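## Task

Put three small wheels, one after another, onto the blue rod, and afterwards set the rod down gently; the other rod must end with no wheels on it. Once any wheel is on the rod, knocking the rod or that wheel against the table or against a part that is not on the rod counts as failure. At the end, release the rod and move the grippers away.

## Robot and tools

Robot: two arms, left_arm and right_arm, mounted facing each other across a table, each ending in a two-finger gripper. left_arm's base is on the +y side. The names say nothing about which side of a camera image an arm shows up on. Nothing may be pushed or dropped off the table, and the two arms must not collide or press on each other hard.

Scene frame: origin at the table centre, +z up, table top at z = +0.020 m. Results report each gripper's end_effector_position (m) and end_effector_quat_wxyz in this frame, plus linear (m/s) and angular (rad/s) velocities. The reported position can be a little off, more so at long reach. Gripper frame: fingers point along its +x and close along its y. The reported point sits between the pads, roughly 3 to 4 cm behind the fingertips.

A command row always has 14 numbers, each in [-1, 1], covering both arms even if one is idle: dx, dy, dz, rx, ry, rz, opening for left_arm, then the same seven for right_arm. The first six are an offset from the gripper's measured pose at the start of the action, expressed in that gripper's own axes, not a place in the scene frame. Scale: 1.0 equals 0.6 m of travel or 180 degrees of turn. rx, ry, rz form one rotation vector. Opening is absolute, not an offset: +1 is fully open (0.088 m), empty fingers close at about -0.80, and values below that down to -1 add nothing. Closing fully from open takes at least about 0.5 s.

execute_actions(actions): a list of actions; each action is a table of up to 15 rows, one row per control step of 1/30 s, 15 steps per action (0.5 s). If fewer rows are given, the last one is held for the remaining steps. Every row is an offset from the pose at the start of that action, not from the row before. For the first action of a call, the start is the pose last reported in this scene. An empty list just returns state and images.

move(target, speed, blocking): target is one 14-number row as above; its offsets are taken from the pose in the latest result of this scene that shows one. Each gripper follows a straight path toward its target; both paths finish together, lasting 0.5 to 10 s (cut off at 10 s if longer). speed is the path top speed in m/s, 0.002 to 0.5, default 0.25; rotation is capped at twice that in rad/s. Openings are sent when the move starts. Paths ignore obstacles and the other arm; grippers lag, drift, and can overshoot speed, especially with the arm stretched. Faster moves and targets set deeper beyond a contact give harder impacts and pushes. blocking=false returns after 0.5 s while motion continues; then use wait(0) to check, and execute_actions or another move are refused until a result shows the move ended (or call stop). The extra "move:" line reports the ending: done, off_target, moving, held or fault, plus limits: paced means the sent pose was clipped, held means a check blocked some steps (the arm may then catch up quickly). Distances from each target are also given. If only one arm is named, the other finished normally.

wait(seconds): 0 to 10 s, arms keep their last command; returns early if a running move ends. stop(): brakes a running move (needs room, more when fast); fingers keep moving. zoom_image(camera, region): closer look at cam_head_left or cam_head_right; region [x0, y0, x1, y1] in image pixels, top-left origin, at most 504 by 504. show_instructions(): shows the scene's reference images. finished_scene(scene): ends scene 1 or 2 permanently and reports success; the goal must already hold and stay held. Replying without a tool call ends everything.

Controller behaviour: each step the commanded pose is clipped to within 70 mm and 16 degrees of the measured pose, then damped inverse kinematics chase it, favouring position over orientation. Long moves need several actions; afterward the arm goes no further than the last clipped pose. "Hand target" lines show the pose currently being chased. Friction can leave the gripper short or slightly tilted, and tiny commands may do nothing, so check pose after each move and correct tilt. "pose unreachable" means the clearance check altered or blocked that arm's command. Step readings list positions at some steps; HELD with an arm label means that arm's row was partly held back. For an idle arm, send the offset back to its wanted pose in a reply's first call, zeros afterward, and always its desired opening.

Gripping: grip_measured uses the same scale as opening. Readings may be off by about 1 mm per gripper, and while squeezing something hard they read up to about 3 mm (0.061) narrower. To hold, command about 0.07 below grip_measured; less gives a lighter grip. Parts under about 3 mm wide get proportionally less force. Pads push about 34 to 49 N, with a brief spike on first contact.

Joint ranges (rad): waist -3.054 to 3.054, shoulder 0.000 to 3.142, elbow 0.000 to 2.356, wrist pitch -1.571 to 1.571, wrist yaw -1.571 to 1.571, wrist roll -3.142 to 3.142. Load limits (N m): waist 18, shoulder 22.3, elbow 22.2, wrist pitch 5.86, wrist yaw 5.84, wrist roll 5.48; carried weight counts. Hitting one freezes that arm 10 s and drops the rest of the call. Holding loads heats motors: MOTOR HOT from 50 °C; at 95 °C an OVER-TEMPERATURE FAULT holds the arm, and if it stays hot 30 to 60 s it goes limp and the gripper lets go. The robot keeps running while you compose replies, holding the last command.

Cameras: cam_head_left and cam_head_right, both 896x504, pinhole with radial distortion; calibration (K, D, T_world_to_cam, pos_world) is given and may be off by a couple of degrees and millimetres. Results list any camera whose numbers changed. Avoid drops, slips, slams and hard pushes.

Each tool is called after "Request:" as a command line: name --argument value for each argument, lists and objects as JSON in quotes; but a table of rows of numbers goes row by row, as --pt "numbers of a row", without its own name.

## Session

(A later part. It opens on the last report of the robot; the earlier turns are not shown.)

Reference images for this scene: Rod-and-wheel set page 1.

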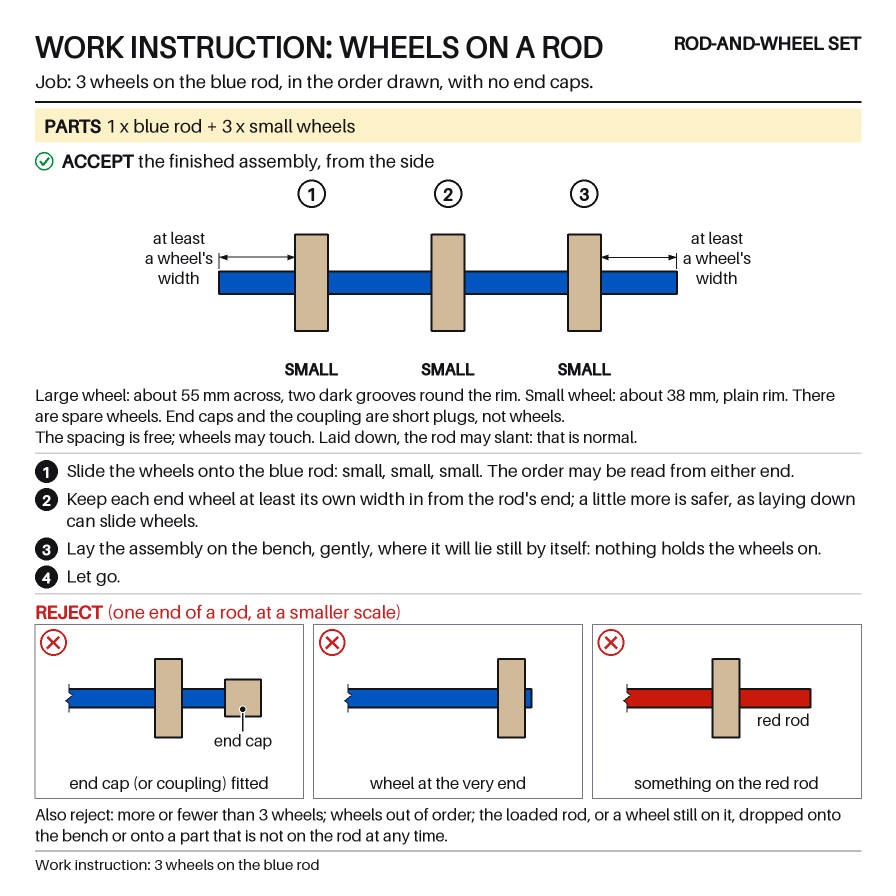

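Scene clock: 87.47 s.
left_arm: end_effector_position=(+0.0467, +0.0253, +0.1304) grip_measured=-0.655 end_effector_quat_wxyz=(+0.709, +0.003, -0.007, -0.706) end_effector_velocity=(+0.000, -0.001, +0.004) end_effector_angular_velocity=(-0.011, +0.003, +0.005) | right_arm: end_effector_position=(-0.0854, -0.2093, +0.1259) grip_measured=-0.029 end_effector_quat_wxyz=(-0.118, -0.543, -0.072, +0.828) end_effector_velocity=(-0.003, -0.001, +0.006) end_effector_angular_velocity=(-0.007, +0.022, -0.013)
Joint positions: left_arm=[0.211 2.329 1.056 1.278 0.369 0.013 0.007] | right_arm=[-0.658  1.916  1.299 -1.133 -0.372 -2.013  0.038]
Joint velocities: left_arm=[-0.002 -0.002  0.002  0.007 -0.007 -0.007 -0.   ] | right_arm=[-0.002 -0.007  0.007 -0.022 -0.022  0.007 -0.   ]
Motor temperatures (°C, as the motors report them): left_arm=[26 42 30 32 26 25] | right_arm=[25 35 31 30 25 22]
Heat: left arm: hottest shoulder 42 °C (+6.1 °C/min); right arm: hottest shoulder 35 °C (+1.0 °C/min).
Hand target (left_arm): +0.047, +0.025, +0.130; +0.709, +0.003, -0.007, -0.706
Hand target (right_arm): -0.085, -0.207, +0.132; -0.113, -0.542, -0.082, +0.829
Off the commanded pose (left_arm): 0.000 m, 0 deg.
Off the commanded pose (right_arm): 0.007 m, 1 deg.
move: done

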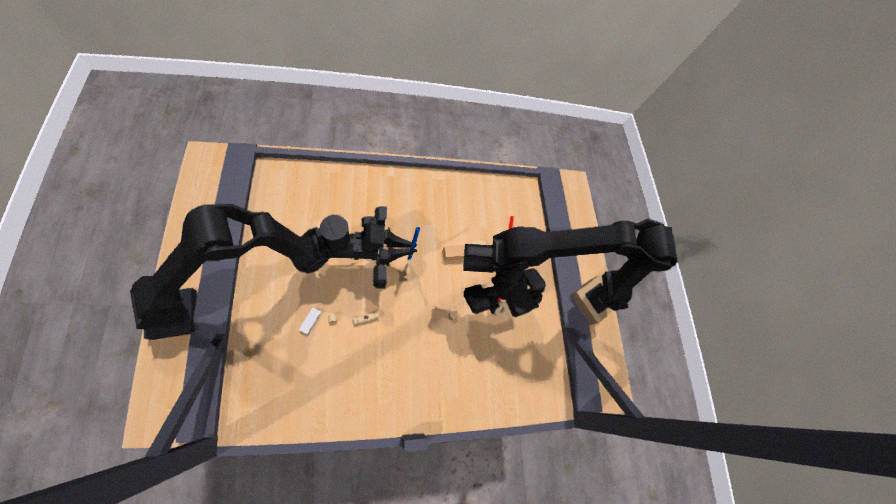

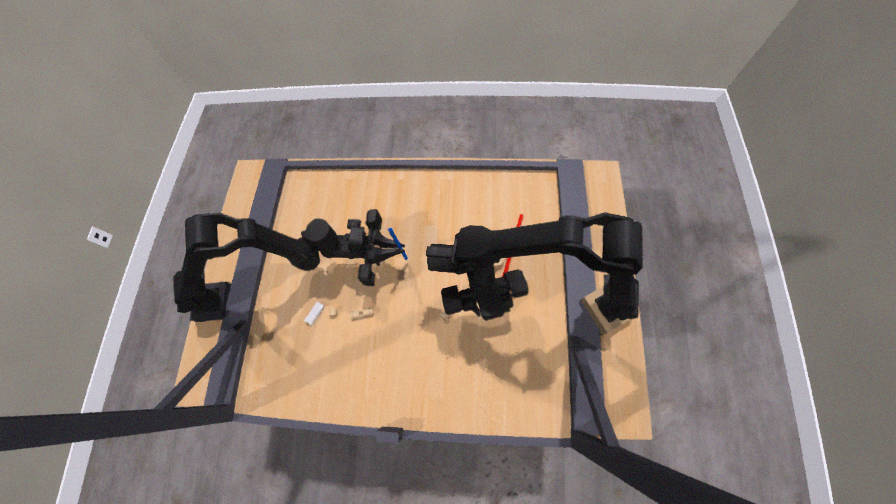

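Request:
move --target '[0,0,0,0,0,0,-0.78,-0.382,-0.13,-0.148,0.351,-0.099,-0.238,-0.16]'

Request:
move --target '[0.112,0,-0.032,0,0.006,0,-0.78,0,0,0,0,0,0,-0.16]' --speed 0.1

Request:
zoom_image --camera "cam_head_left" --region '[420,200,490,270]'

Request:
zoom_image --camera "cam_head_right" --region '[390,200,460,270]'

Scene clock: 97.67 s.
left_arm: end_effector_position=(+0.0467, +0.0253, +0.1304) grip_measured=-0.655 end_effector_quat_wxyz=(+0.709, +0.003, -0.007, -0.706) end_effector_velocity=(-0.003, +0.001, -0.005) end_effector_angular_velocity=(+0.016, -0.001, -0.010) | right_arm: end_effector_position=(+0.0569, -0.0883, +0.2997) grip_measured=-0.029 end_effector_quat_wxyz=(+0.458, -0.338, +0.193, +0.799) end_effector_velocity=(-0.001, -0.004, +0.002) end_effector_angular_velocity=(-0.008, +0.030, -0.003)
Joint positions: left_arm=[0.211 2.329 1.056 1.278 0.369 0.013 0.007] | right_arm=[-1.013  1.909  1.845 -1.033 -0.634 -0.861  0.038]
Joint velocities: left_arm=[-0.002  0.002 -0.007 -0.007  0.007  0.007 -0.   ] | right_arm=[-0.007 -0.002  0.002 -0.022 -0.022  0.007 -0.   ]
Motor temperatures (°C, as the motors report them): left_arm=[26 44 30 33 26 25] | right_arm=[25 36 32 29 25 22]
Heat: left arm: hottest shoulder 44 °C (+8.1 °C/min); right arm: hottest shoulder 36 °C (+1.0 °C/min).
Hand target (left_arm): +0.047, +0.025, +0.130; +0.709, +0.003, -0.007, -0.706
Hand target (right_arm): +0.060, -0.086, +0.299; +0.463, -0.338, +0.195, +0.796
Off the commanded pose (left_arm): 0.000 m, 0 deg.
Off the commanded pose (right_arm): 0.004 m, 0 deg.
move: done

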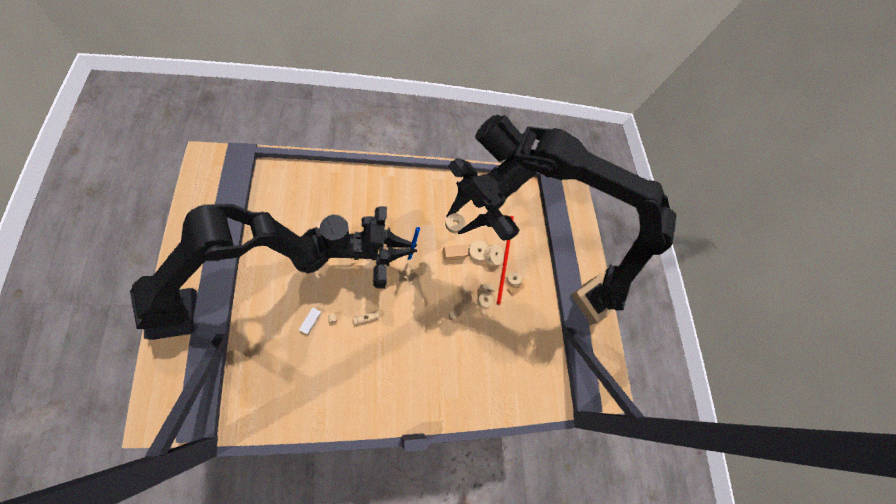

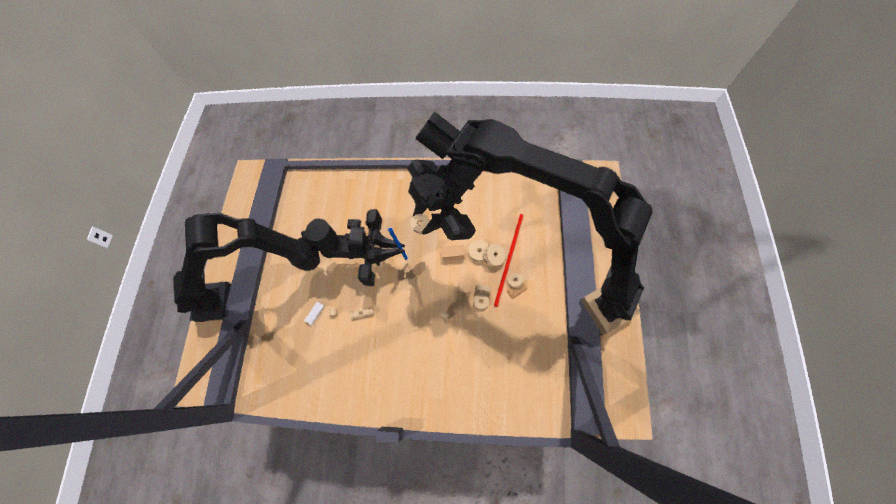

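Scene clock: 98.90 s.
left_arm: end_effector_position=(+0.0480, -0.0405, +0.1210) grip_measured=-0.655 end_effector_quat_wxyz=(+0.708, +0.006, -0.006, -0.706) end_effector_velocity=(-0.002, -0.003, -0.003) end_effector_angular_velocity=(+0.021, +0.029, -0.010) | right_arm: end_effector_position=(+0.0569, -0.0883, +0.2997) grip_measured=-0.029 end_effector_quat_wxyz=(+0.458, -0.338, +0.193, +0.799) end_effector_velocity=(-0.005, -0.006, -0.001) end_effector_angular_velocity=(-0.015, +0.021, +0.023)
Joint positions: left_arm=[0.162 2.494 1.384 1.11  0.322 0.016 0.007] | right_arm=[-1.013  1.909  1.845 -1.033 -0.634 -0.861  0.038]
Joint velocities: left_arm=[-0.002  0.002  0.017 -0.037  0.007 -0.022 -0.   ] | right_arm=[-0.002 -0.002 -0.002 -0.037 -0.022 -0.022 -0.   ]
Motor temperatures (°C, as the motors report them): left_arm=[26 44 30 33 26 25] | right_arm=[25 36 32 29 25 22]
Heat: left arm: hottest shoulder 44 °C (+8.1 °C/min); right arm: hottest shoulder 36 °C (+1.0 °C/min).
Hand target (left_arm): +0.047, -0.042, +0.112; +0.708, +0.010, -0.000, -0.706
Hand target (right_arm): +0.057, -0.088, +0.300; +0.458, -0.338, +0.193, +0.799
Off the commanded pose (left_arm): 0.010 m, 1 deg.
Off the commanded pose (right_arm): 0.000 m, 0 deg.
move: off_target (left_arm)

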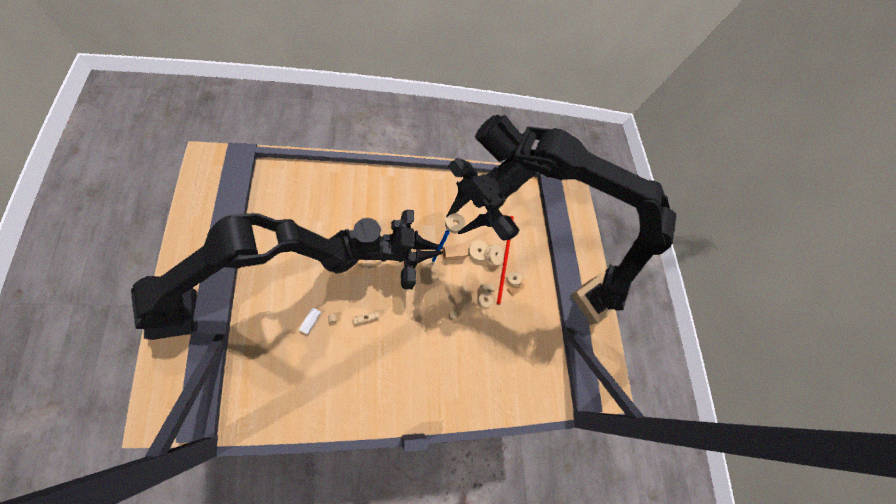

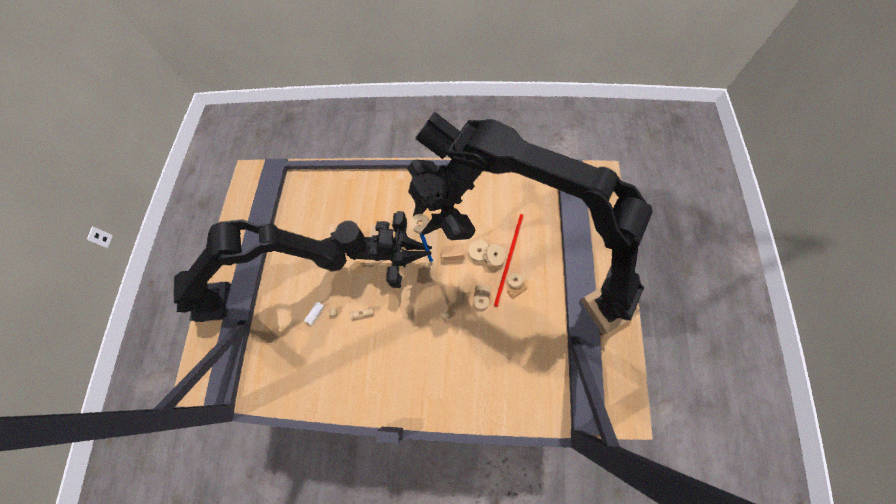

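Region (420, 200, 490, 270) of cam_head_left's 896x504 image, scaled by 7.200, with more detail than that image has.

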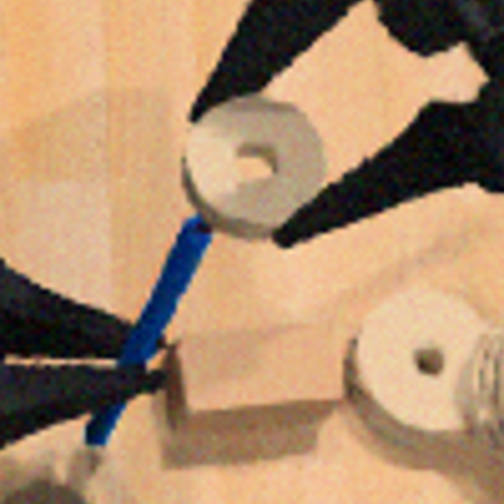

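Region (390, 200, 460, 270) of cam_head_right's 896x504 image, scaled by 7.200, with more detail than that image has.

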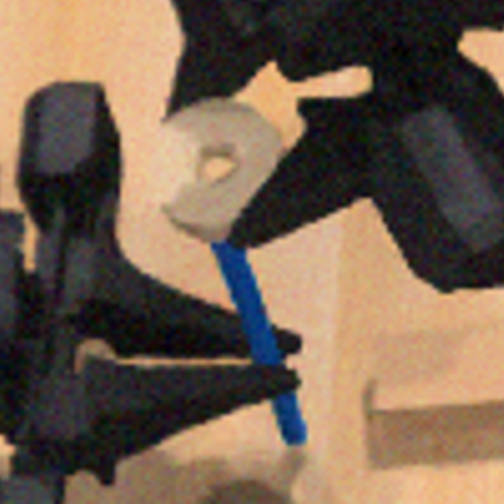

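Request:
move --target '[0,0,0,0,0,0,-0.78,0.036,-0.003,-0.027,0,-0.02,0,-0.16]' --speed 0.04

Request:
zoom_image --camera "cam_head_left" --region '[420,200,490,270]'

Request:
zoom_image --camera "cam_head_right" --region '[390,200,460,270]'

Scene clock: 106.83 s.
left_arm: end_effector_position=(+0.0482, -0.0409, +0.1210) grip_measured=-0.655 end_effector_quat_wxyz=(+0.708, +0.006, -0.006, -0.706) end_effector_velocity=(+0.002, +0.000, +0.002) end_effector_angular_velocity=(-0.007, +0.005, +0.020) | right_arm: end_effector_position=(+0.0578, -0.0812, +0.2697) grip_measured=-0.029 end_effector_quat_wxyz=(+0.462, -0.318, +0.178, +0.809) end_effector_velocity=(-0.002, -0.000, +0.003) end_effector_angular_velocity=(+0.021, +0.013, +0.003)
Joint positions: left_arm=[0.162 2.495 1.386 1.108 0.322 0.016 0.007] | right_arm=[-1.019  1.9    1.684 -0.842 -0.678 -0.846  0.038]
Joint velocities: left_arm=[-0.002 -0.002 -0.002  0.007 -0.022 -0.007 -0.   ] | right_arm=[-0.002 -0.012 -0.017  0.022 -0.022  0.007  0.   ]
Motor temperatures (°C, as the motors report them): left_arm=[26 45 30 33 26 25] | right_arm=[25 37 32 29 25 22]
Heat: left arm: hottest shoulder 45 °C (+9.1 °C/min); right arm: hottest shoulder 37 °C (+2.0 °C/min).
Hand target (left_arm): +0.048, -0.041, +0.121; +0.708, +0.006, -0.006, -0.706
Hand target (right_arm): +0.057, -0.084, +0.273; +0.464, -0.313, +0.178, +0.809
Off the commanded pose (left_arm): 0.000 m, 0 deg.
Off the commanded pose (right_arm): 0.005 m, 1 deg.
move: done

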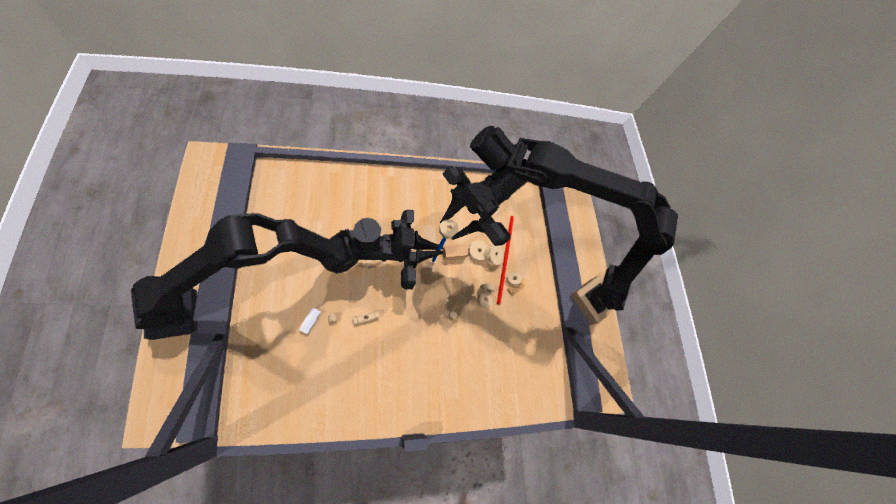

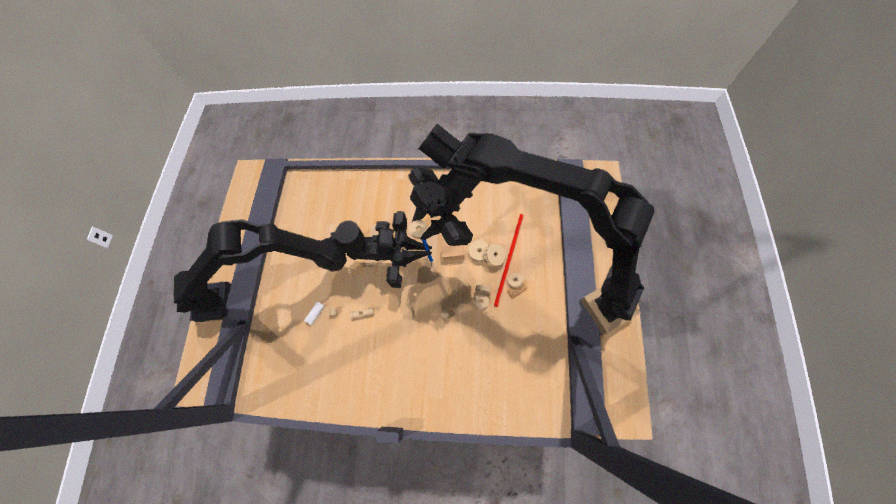

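Region (420, 200, 490, 270) of cam_head_left's 896x504 image, scaled by 7.200, with more detail than that image has.

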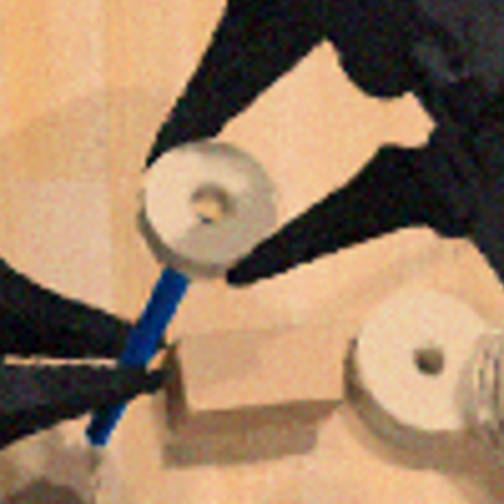

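Region (390, 200, 460, 270) of cam_head_right's 896x504 image, scaled by 7.200, with more detail than that image has.

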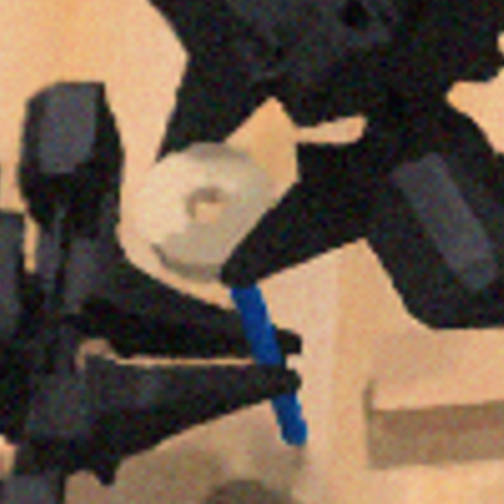

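Request:
move --target '[0,0,0,0,0,0,-0.78,0.021,0.005,-0.03,0,0,0,-0.16]' --speed 0.02

Request:
zoom_image --camera "cam_head_left" --region '[420,200,490,270]'

Request:
zoom_image --camera "cam_head_right" --region '[390,200,460,270]'

Scene clock: 113.23 s.
left_arm: end_effector_position=(+0.0479, -0.0409, +0.1209) grip_measured=-0.655 end_effector_quat_wxyz=(+0.708, +0.006, -0.006, -0.706) end_effector_velocity=(-0.000, -0.000, -0.001) end_effector_angular_velocity=(+0.016, +0.027, +0.005) | right_arm: end_effector_position=(+0.0580, -0.0825, +0.2475) grip_measured=-0.029 end_effector_quat_wxyz=(+0.463, -0.317, +0.180, +0.808) end_effector_velocity=(-0.000, -0.001, -0.004) end_effector_angular_velocity=(-0.001, +0.004, +0.006)
Joint positions: left_arm=[0.162 2.495 1.386 1.108 0.322 0.016 0.007] | right_arm=[-1.021  1.898  1.594 -0.756 -0.679 -0.845  0.038]
Joint velocities: left_arm=[-0.002 -0.007 -0.002 -0.022 -0.007 -0.022 -0.   ] | right_arm=[-0.002  0.002 -0.012  0.007 -0.007 -0.007 -0.   ]
Motor temperatures (°C, as the motors report them): left_arm=[26 46 31 33 26 25] | right_arm=[25 38 32 29 25 22]
Heat: left arm: hottest shoulder 46 °C (+9.1 °C/min); right arm: hottest shoulder 38 °C (+3.0 °C/min).
Hand target (left_arm): +0.048, -0.041, +0.121; +0.708, +0.006, -0.006, -0.706
Hand target (right_arm): +0.057, -0.085, +0.248; +0.462, -0.317, +0.179, +0.809
Off the commanded pose (left_arm): 0.000 m, 0 deg.
Off the commanded pose (right_arm): 0.003 m, 0 deg.
move: done

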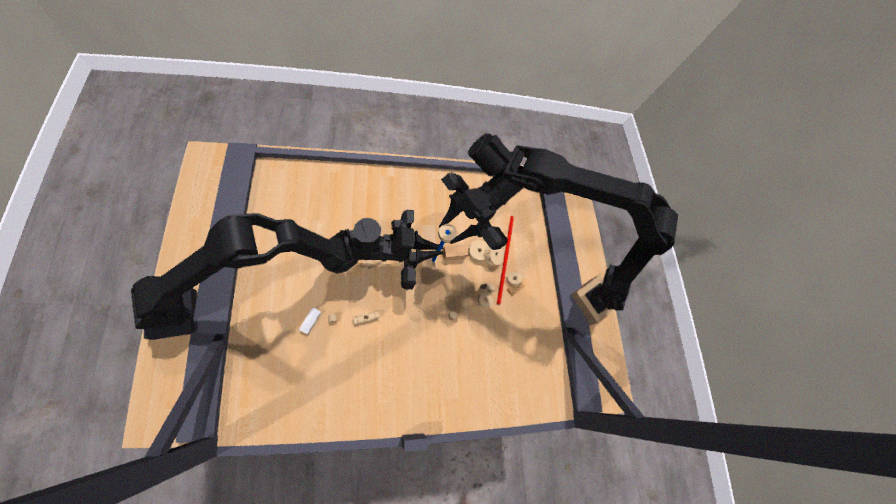

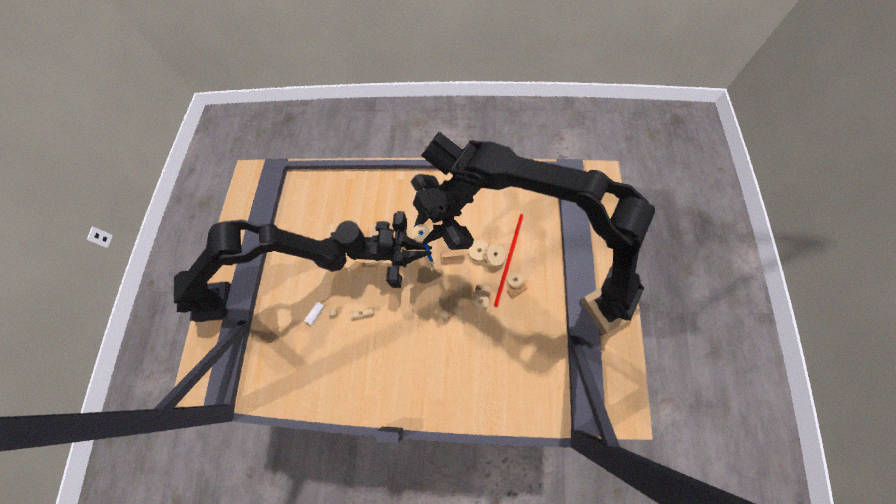

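Region (420, 200, 490, 270) of cam_head_left's 896x504 image, scaled by 7.200, with more detail than that image has.

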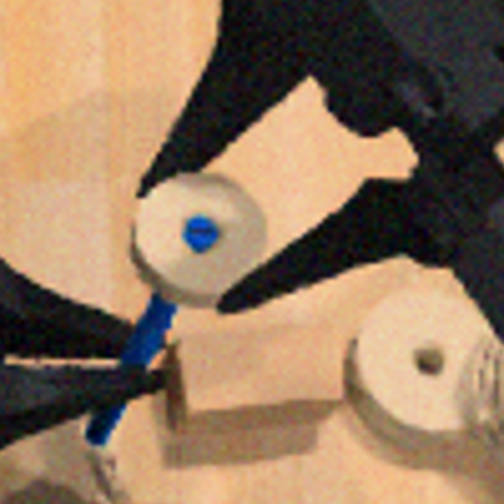

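Region (390, 200, 460, 270) of cam_head_right's 896x504 image, scaled by 7.200, with more detail than that image has.

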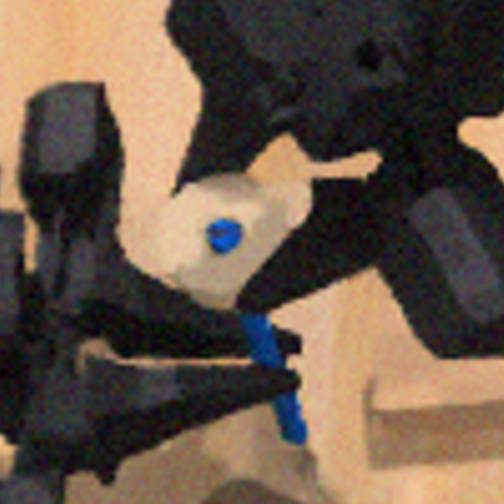

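In.

Request:
move --target '[0,0,0,0,0,0,-0.78,0.087,0.004,-0.1,0,0,0,-0.16]' --speed 0.05

Request:
move --target '[0,0,0,0,0,0,-0.78,0,0,0,0,0,0,0.25]'

Request:
move --target '[0,0,0,0,0,0,-0.78,-0.12,0,-0.08,0,0,0,0.25]' --speed 0.15

Request:
zoom_image --camera "cam_head_right" --region '[400,220,510,330]'

Request:
zoom_image --camera "cam_head_left" --region '[460,270,510,320]'

Scene clock: 122.40 s.
left_arm: end_effector_position=(+0.0470, -0.0411, +0.1209) grip_measured=-0.655 end_effector_quat_wxyz=(+0.707, +0.006, -0.006, -0.707) end_effector_velocity=(+0.002, -0.001, -0.002) end_effector_angular_velocity=(+0.016, +0.013, +0.020) | right_arm: end_effector_position=(+0.0580, -0.0831, +0.1814) grip_measured=-0.029 end_effector_quat_wxyz=(+0.469, -0.316, +0.165, +0.808) end_effector_velocity=(-0.001, -0.001, -0.005) end_effector_angular_velocity=(-0.012, +0.003, -0.006)
Joint positions: left_arm=[0.16  2.495 1.386 1.108 0.322 0.016 0.007] | right_arm=[-1.022  1.929  1.356 -0.456 -0.679 -0.845  0.038]
Joint velocities: left_arm=[-0.002 -0.002  0.002 -0.022 -0.022 -0.007  0.   ] | right_arm=[ 0.002  0.002 -0.012  0.007  0.007  0.007 -0.   ]
Motor temperatures (°C, as the motors report them): left_arm=[26 48 31 33 26 25] | right_arm=[25 39 32 30 25 22]
Heat: left arm: hottest shoulder 48 °C (+9.1 °C/min); right arm: hottest shoulder 39 °C (+4.0 °C/min).
Hand target (left_arm): +0.048, -0.041, +0.121; +0.708, +0.006, -0.006, -0.706
Hand target (right_arm): +0.057, -0.086, +0.168; +0.463, -0.317, +0.180, +0.808
Off the commanded pose (left_arm): 0.001 m, 0 deg.
Off the commanded pose (right_arm): 0.014 m, 2 deg.
move: off_target (right_arm)

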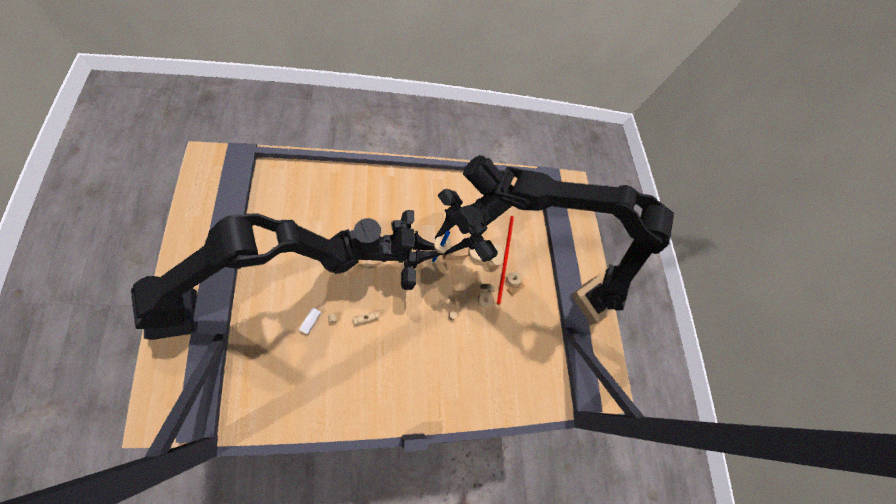

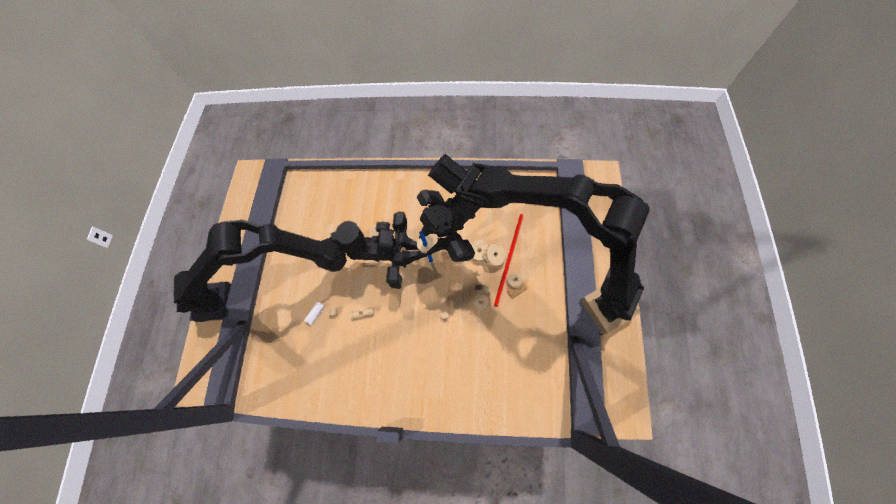

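Scene clock: 123.07 s.
left_arm: end_effector_position=(+0.0470, -0.0411, +0.1209) grip_measured=-0.655 end_effector_quat_wxyz=(+0.707, +0.006, -0.006, -0.707) end_effector_velocity=(+0.002, -0.000, +0.002) end_effector_angular_velocity=(+0.002, +0.023, +0.020) | right_arm: end_effector_position=(+0.0580, -0.0831, +0.1815) grip_measured=+0.245 end_effector_quat_wxyz=(+0.469, -0.316, +0.165, +0.808) end_effector_velocity=(-0.003, -0.001, +0.000) end_effector_angular_velocity=(-0.001, +0.004, +0.011)
Joint positions: left_arm=[0.16  2.495 1.386 1.108 0.322 0.016 0.007] | right_arm=[-1.022  1.929  1.356 -0.456 -0.679 -0.845  0.051]
Joint velocities: left_arm=[-0.002 -0.007 -0.002 -0.007 -0.022 -0.022 -0.   ] | right_arm=[ 0.002 -0.002 -0.002 -0.007 -0.007 -0.007  0.001]
Motor temperatures (°C, as the motors report them): left_arm=[26 48 31 33 26 25] | right_arm=[25 39 32 30 25 22]
Heat: left arm: hottest shoulder 48 °C (+9.1 °C/min); right arm: hottest shoulder 39 °C (+3.0 °C/min).
Hand target (left_arm): +0.047, -0.041, +0.121; +0.707, +0.006, -0.006, -0.707
Hand target (right_arm): +0.058, -0.083, +0.181; +0.469, -0.316, +0.165, +0.808
Off the commanded pose (left_arm): 0.000 m, 0 deg.
Off the commanded pose (right_arm): 0.000 m, 0 deg.
move: done

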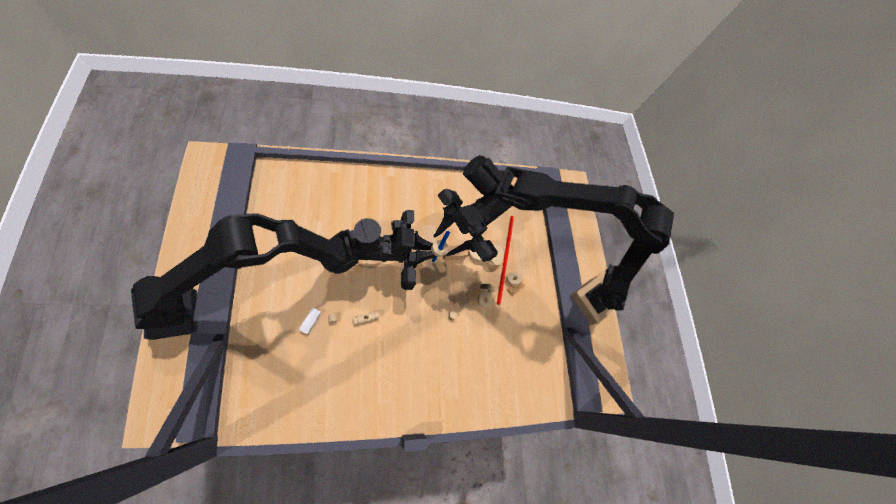

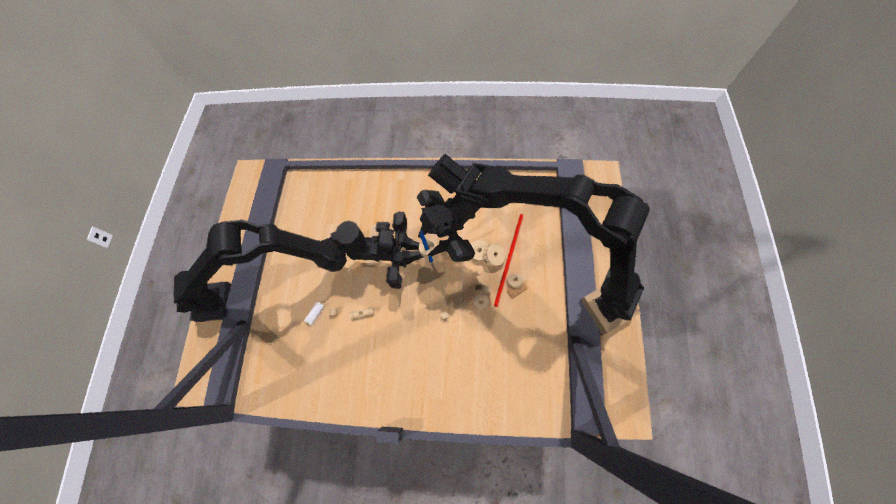

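Scene clock: 124.17 s.
left_arm: end_effector_position=(+0.0470, -0.0411, +0.1209) grip_measured=-0.655 end_effector_quat_wxyz=(+0.707, +0.006, -0.006, -0.707) end_effector_velocity=(+0.002, -0.000, -0.001) end_effector_angular_velocity=(+0.016, +0.027, +0.020) | right_arm: end_effector_position=(+0.1024, -0.1538, +0.1911) grip_measured=+0.247 end_effector_quat_wxyz=(+0.469, -0.317, +0.169, +0.807) end_effector_velocity=(+0.002, -0.003, +0.002) end_effector_angular_velocity=(+0.010, -0.008, +0.005)
Joint positions: left_arm=[0.16  2.495 1.386 1.108 0.322 0.016 0.007] | right_arm=[-1.228  1.827  1.284 -0.652 -0.767 -1.089  0.051]
Joint velocities: left_arm=[-0.002 -0.007 -0.002 -0.022 -0.022 -0.022 -0.   ] | right_arm=[-0.012 -0.007 -0.002 -0.007 -0.007 -0.022 -0.   ]
Motor temperatures (°C, as the motors report them): left_arm=[26 49 31 33 26 25] | right_arm=[25 39 32 30 25 22]
Heat: left arm: hottest shoulder 49 °C (+10.1 °C/min); right arm: hottest shoulder 39 °C (+3.0 °C/min).
Hand target (left_arm): +0.047, -0.041, +0.121; +0.707, +0.006, -0.006, -0.707
Hand target (right_arm): +0.101, -0.157, +0.193; +0.468, -0.316, +0.166, +0.808
Off the commanded pose (left_arm): 0.000 m, 0 deg.
Off the commanded pose (right_arm): 0.004 m, 0 deg.
move: done

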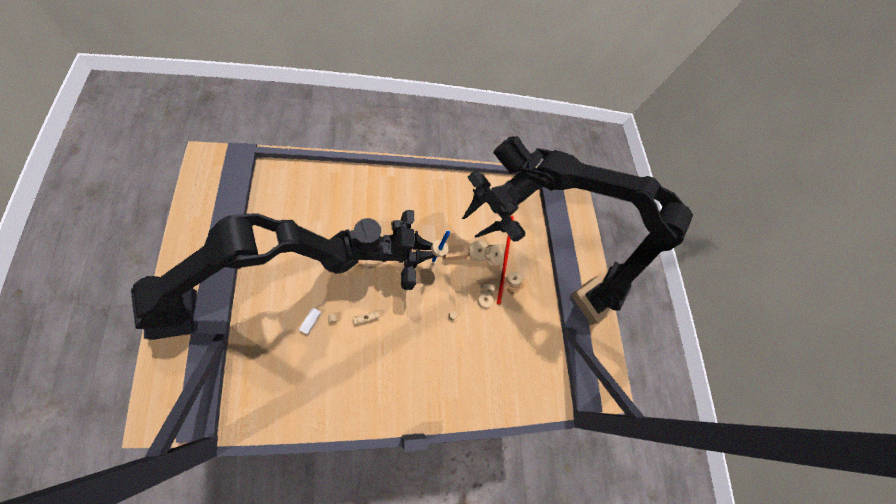

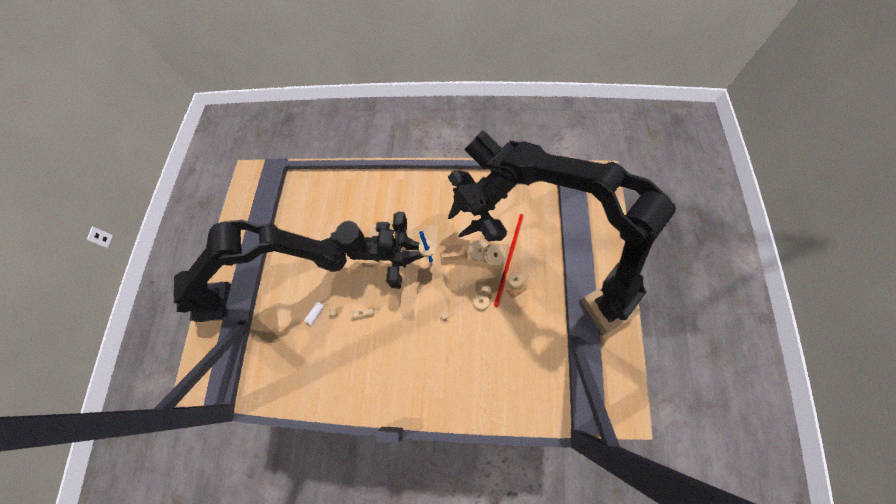

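Region (400, 220, 510, 330) of cam_head_right's 896x504 image, scaled by 4.582, with more detail than that image has.

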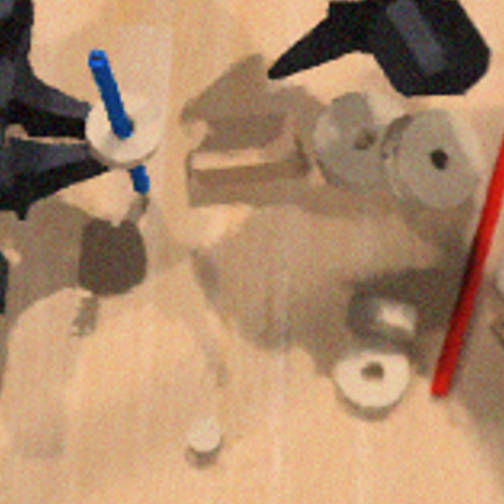

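Region (460, 270, 510, 320) of cam_head_left's 896x504 image, scaled by 10.080, with more detail than that image has.

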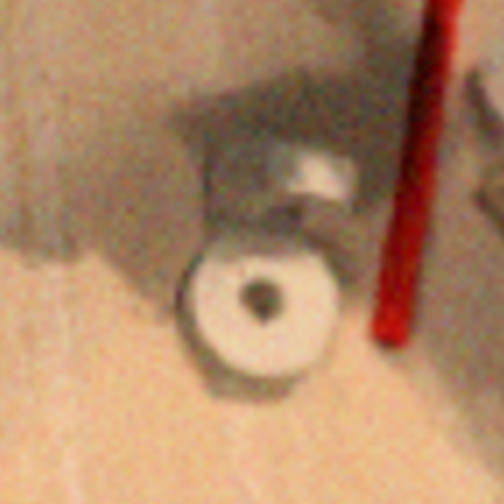

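Request:
move --target '[0,0,0,0,0,0,-0.78,0.113,0.244,-0.06,-0.267,0.244,0.127,0.3]'

Request:
zoom_image --camera "cam_head_right" --region '[430,235,540,345]'

Scene clock: 135.03 s.
left_arm: end_effector_position=(+0.0470, -0.0411, +0.1209) grip_measured=-0.655 end_effector_quat_wxyz=(+0.707, +0.006, -0.006, -0.707) end_effector_velocity=(+0.004, +0.002, -0.006) end_effector_angular_velocity=(+0.025, +0.016, +0.024) | right_arm: end_effector_position=(-0.0345, -0.1989, +0.1244) grip_measured=+0.297 end_effector_quat_wxyz=(+0.062, -0.702, +0.041, +0.708) end_effector_velocity=(+0.000, -0.002, -0.001) end_effector_angular_velocity=(-0.013, -0.006, +0.010)
Joint positions: left_arm=[0.16  2.495 1.386 1.108 0.322 0.016 0.007] | right_arm=[-0.645  1.805  1.204 -0.941 -0.009 -1.544  0.054]
Joint velocities: left_arm=[ 0.002 -0.002 -0.007 -0.022 -0.022 -0.007 -0.   ] | right_arm=[ 0.002  0.002 -0.002 -0.007  0.007 -0.007 -0.   ]
Motor temperatures (°C, as the motors report them): left_arm=[26 50 31 34 26 25] | right_arm=[25 39 31 29 25 22]
Heat: left arm: hottest shoulder 50 °C (+9.1 °C/min); right arm: hottest shoulder 39 °C (+3.0 °C/min). Fold the left arm in close to its base before you think long.
Hand target (left_arm): +0.047, -0.041, +0.121; +0.707, +0.006, -0.006, -0.707
Hand target (right_arm): -0.035, -0.204, +0.117; -0.048, +0.705, -0.049, -0.706
Off the commanded pose (left_arm): 0.000 m, 0 deg.
Off the commanded pose (right_arm): 0.011 m, 2 deg.
MOTOR HOT: a motor of the left arm reached 50 °C. Now the hottest motor of the left arm, joint 2 (shoulder), reports 50 °C. The temperature limit of the motors' drives, at which the controller stops that arm, is 95 °C. To cool a motor, set the load down, stop pushing, or move to a pose that needs little force.
move: off_target (right_arm)

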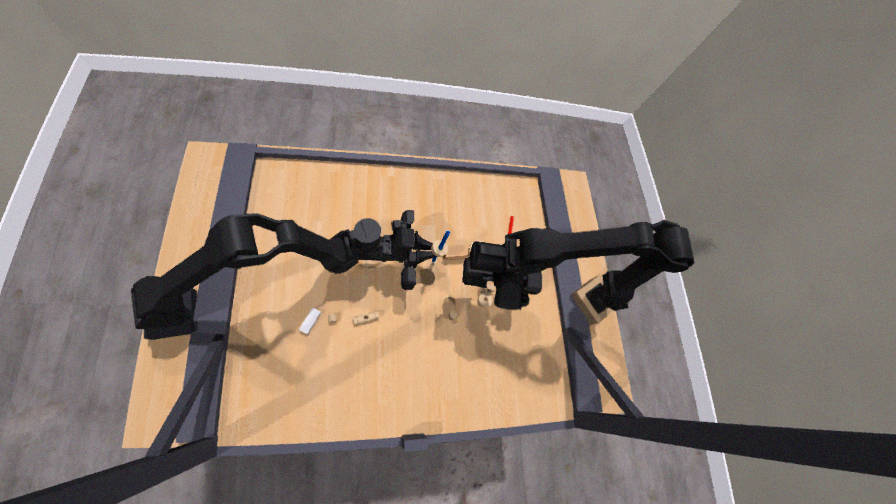

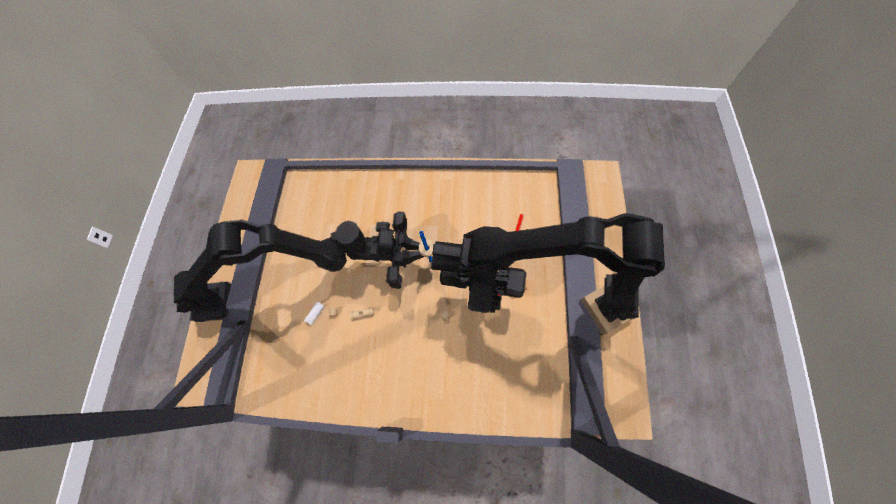

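Region (430, 235, 540, 345) of cam_head_right's 896x504 image, scaled by 4.582, with more detail than that image has.

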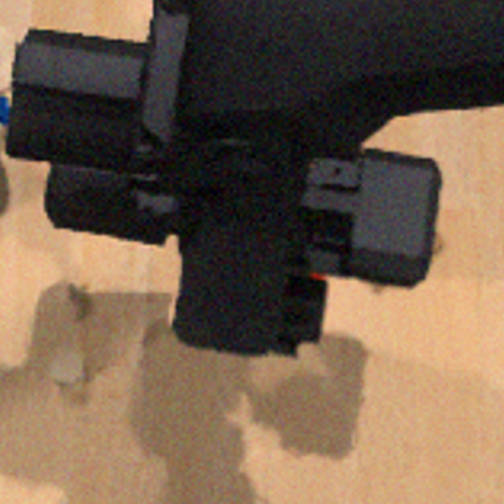

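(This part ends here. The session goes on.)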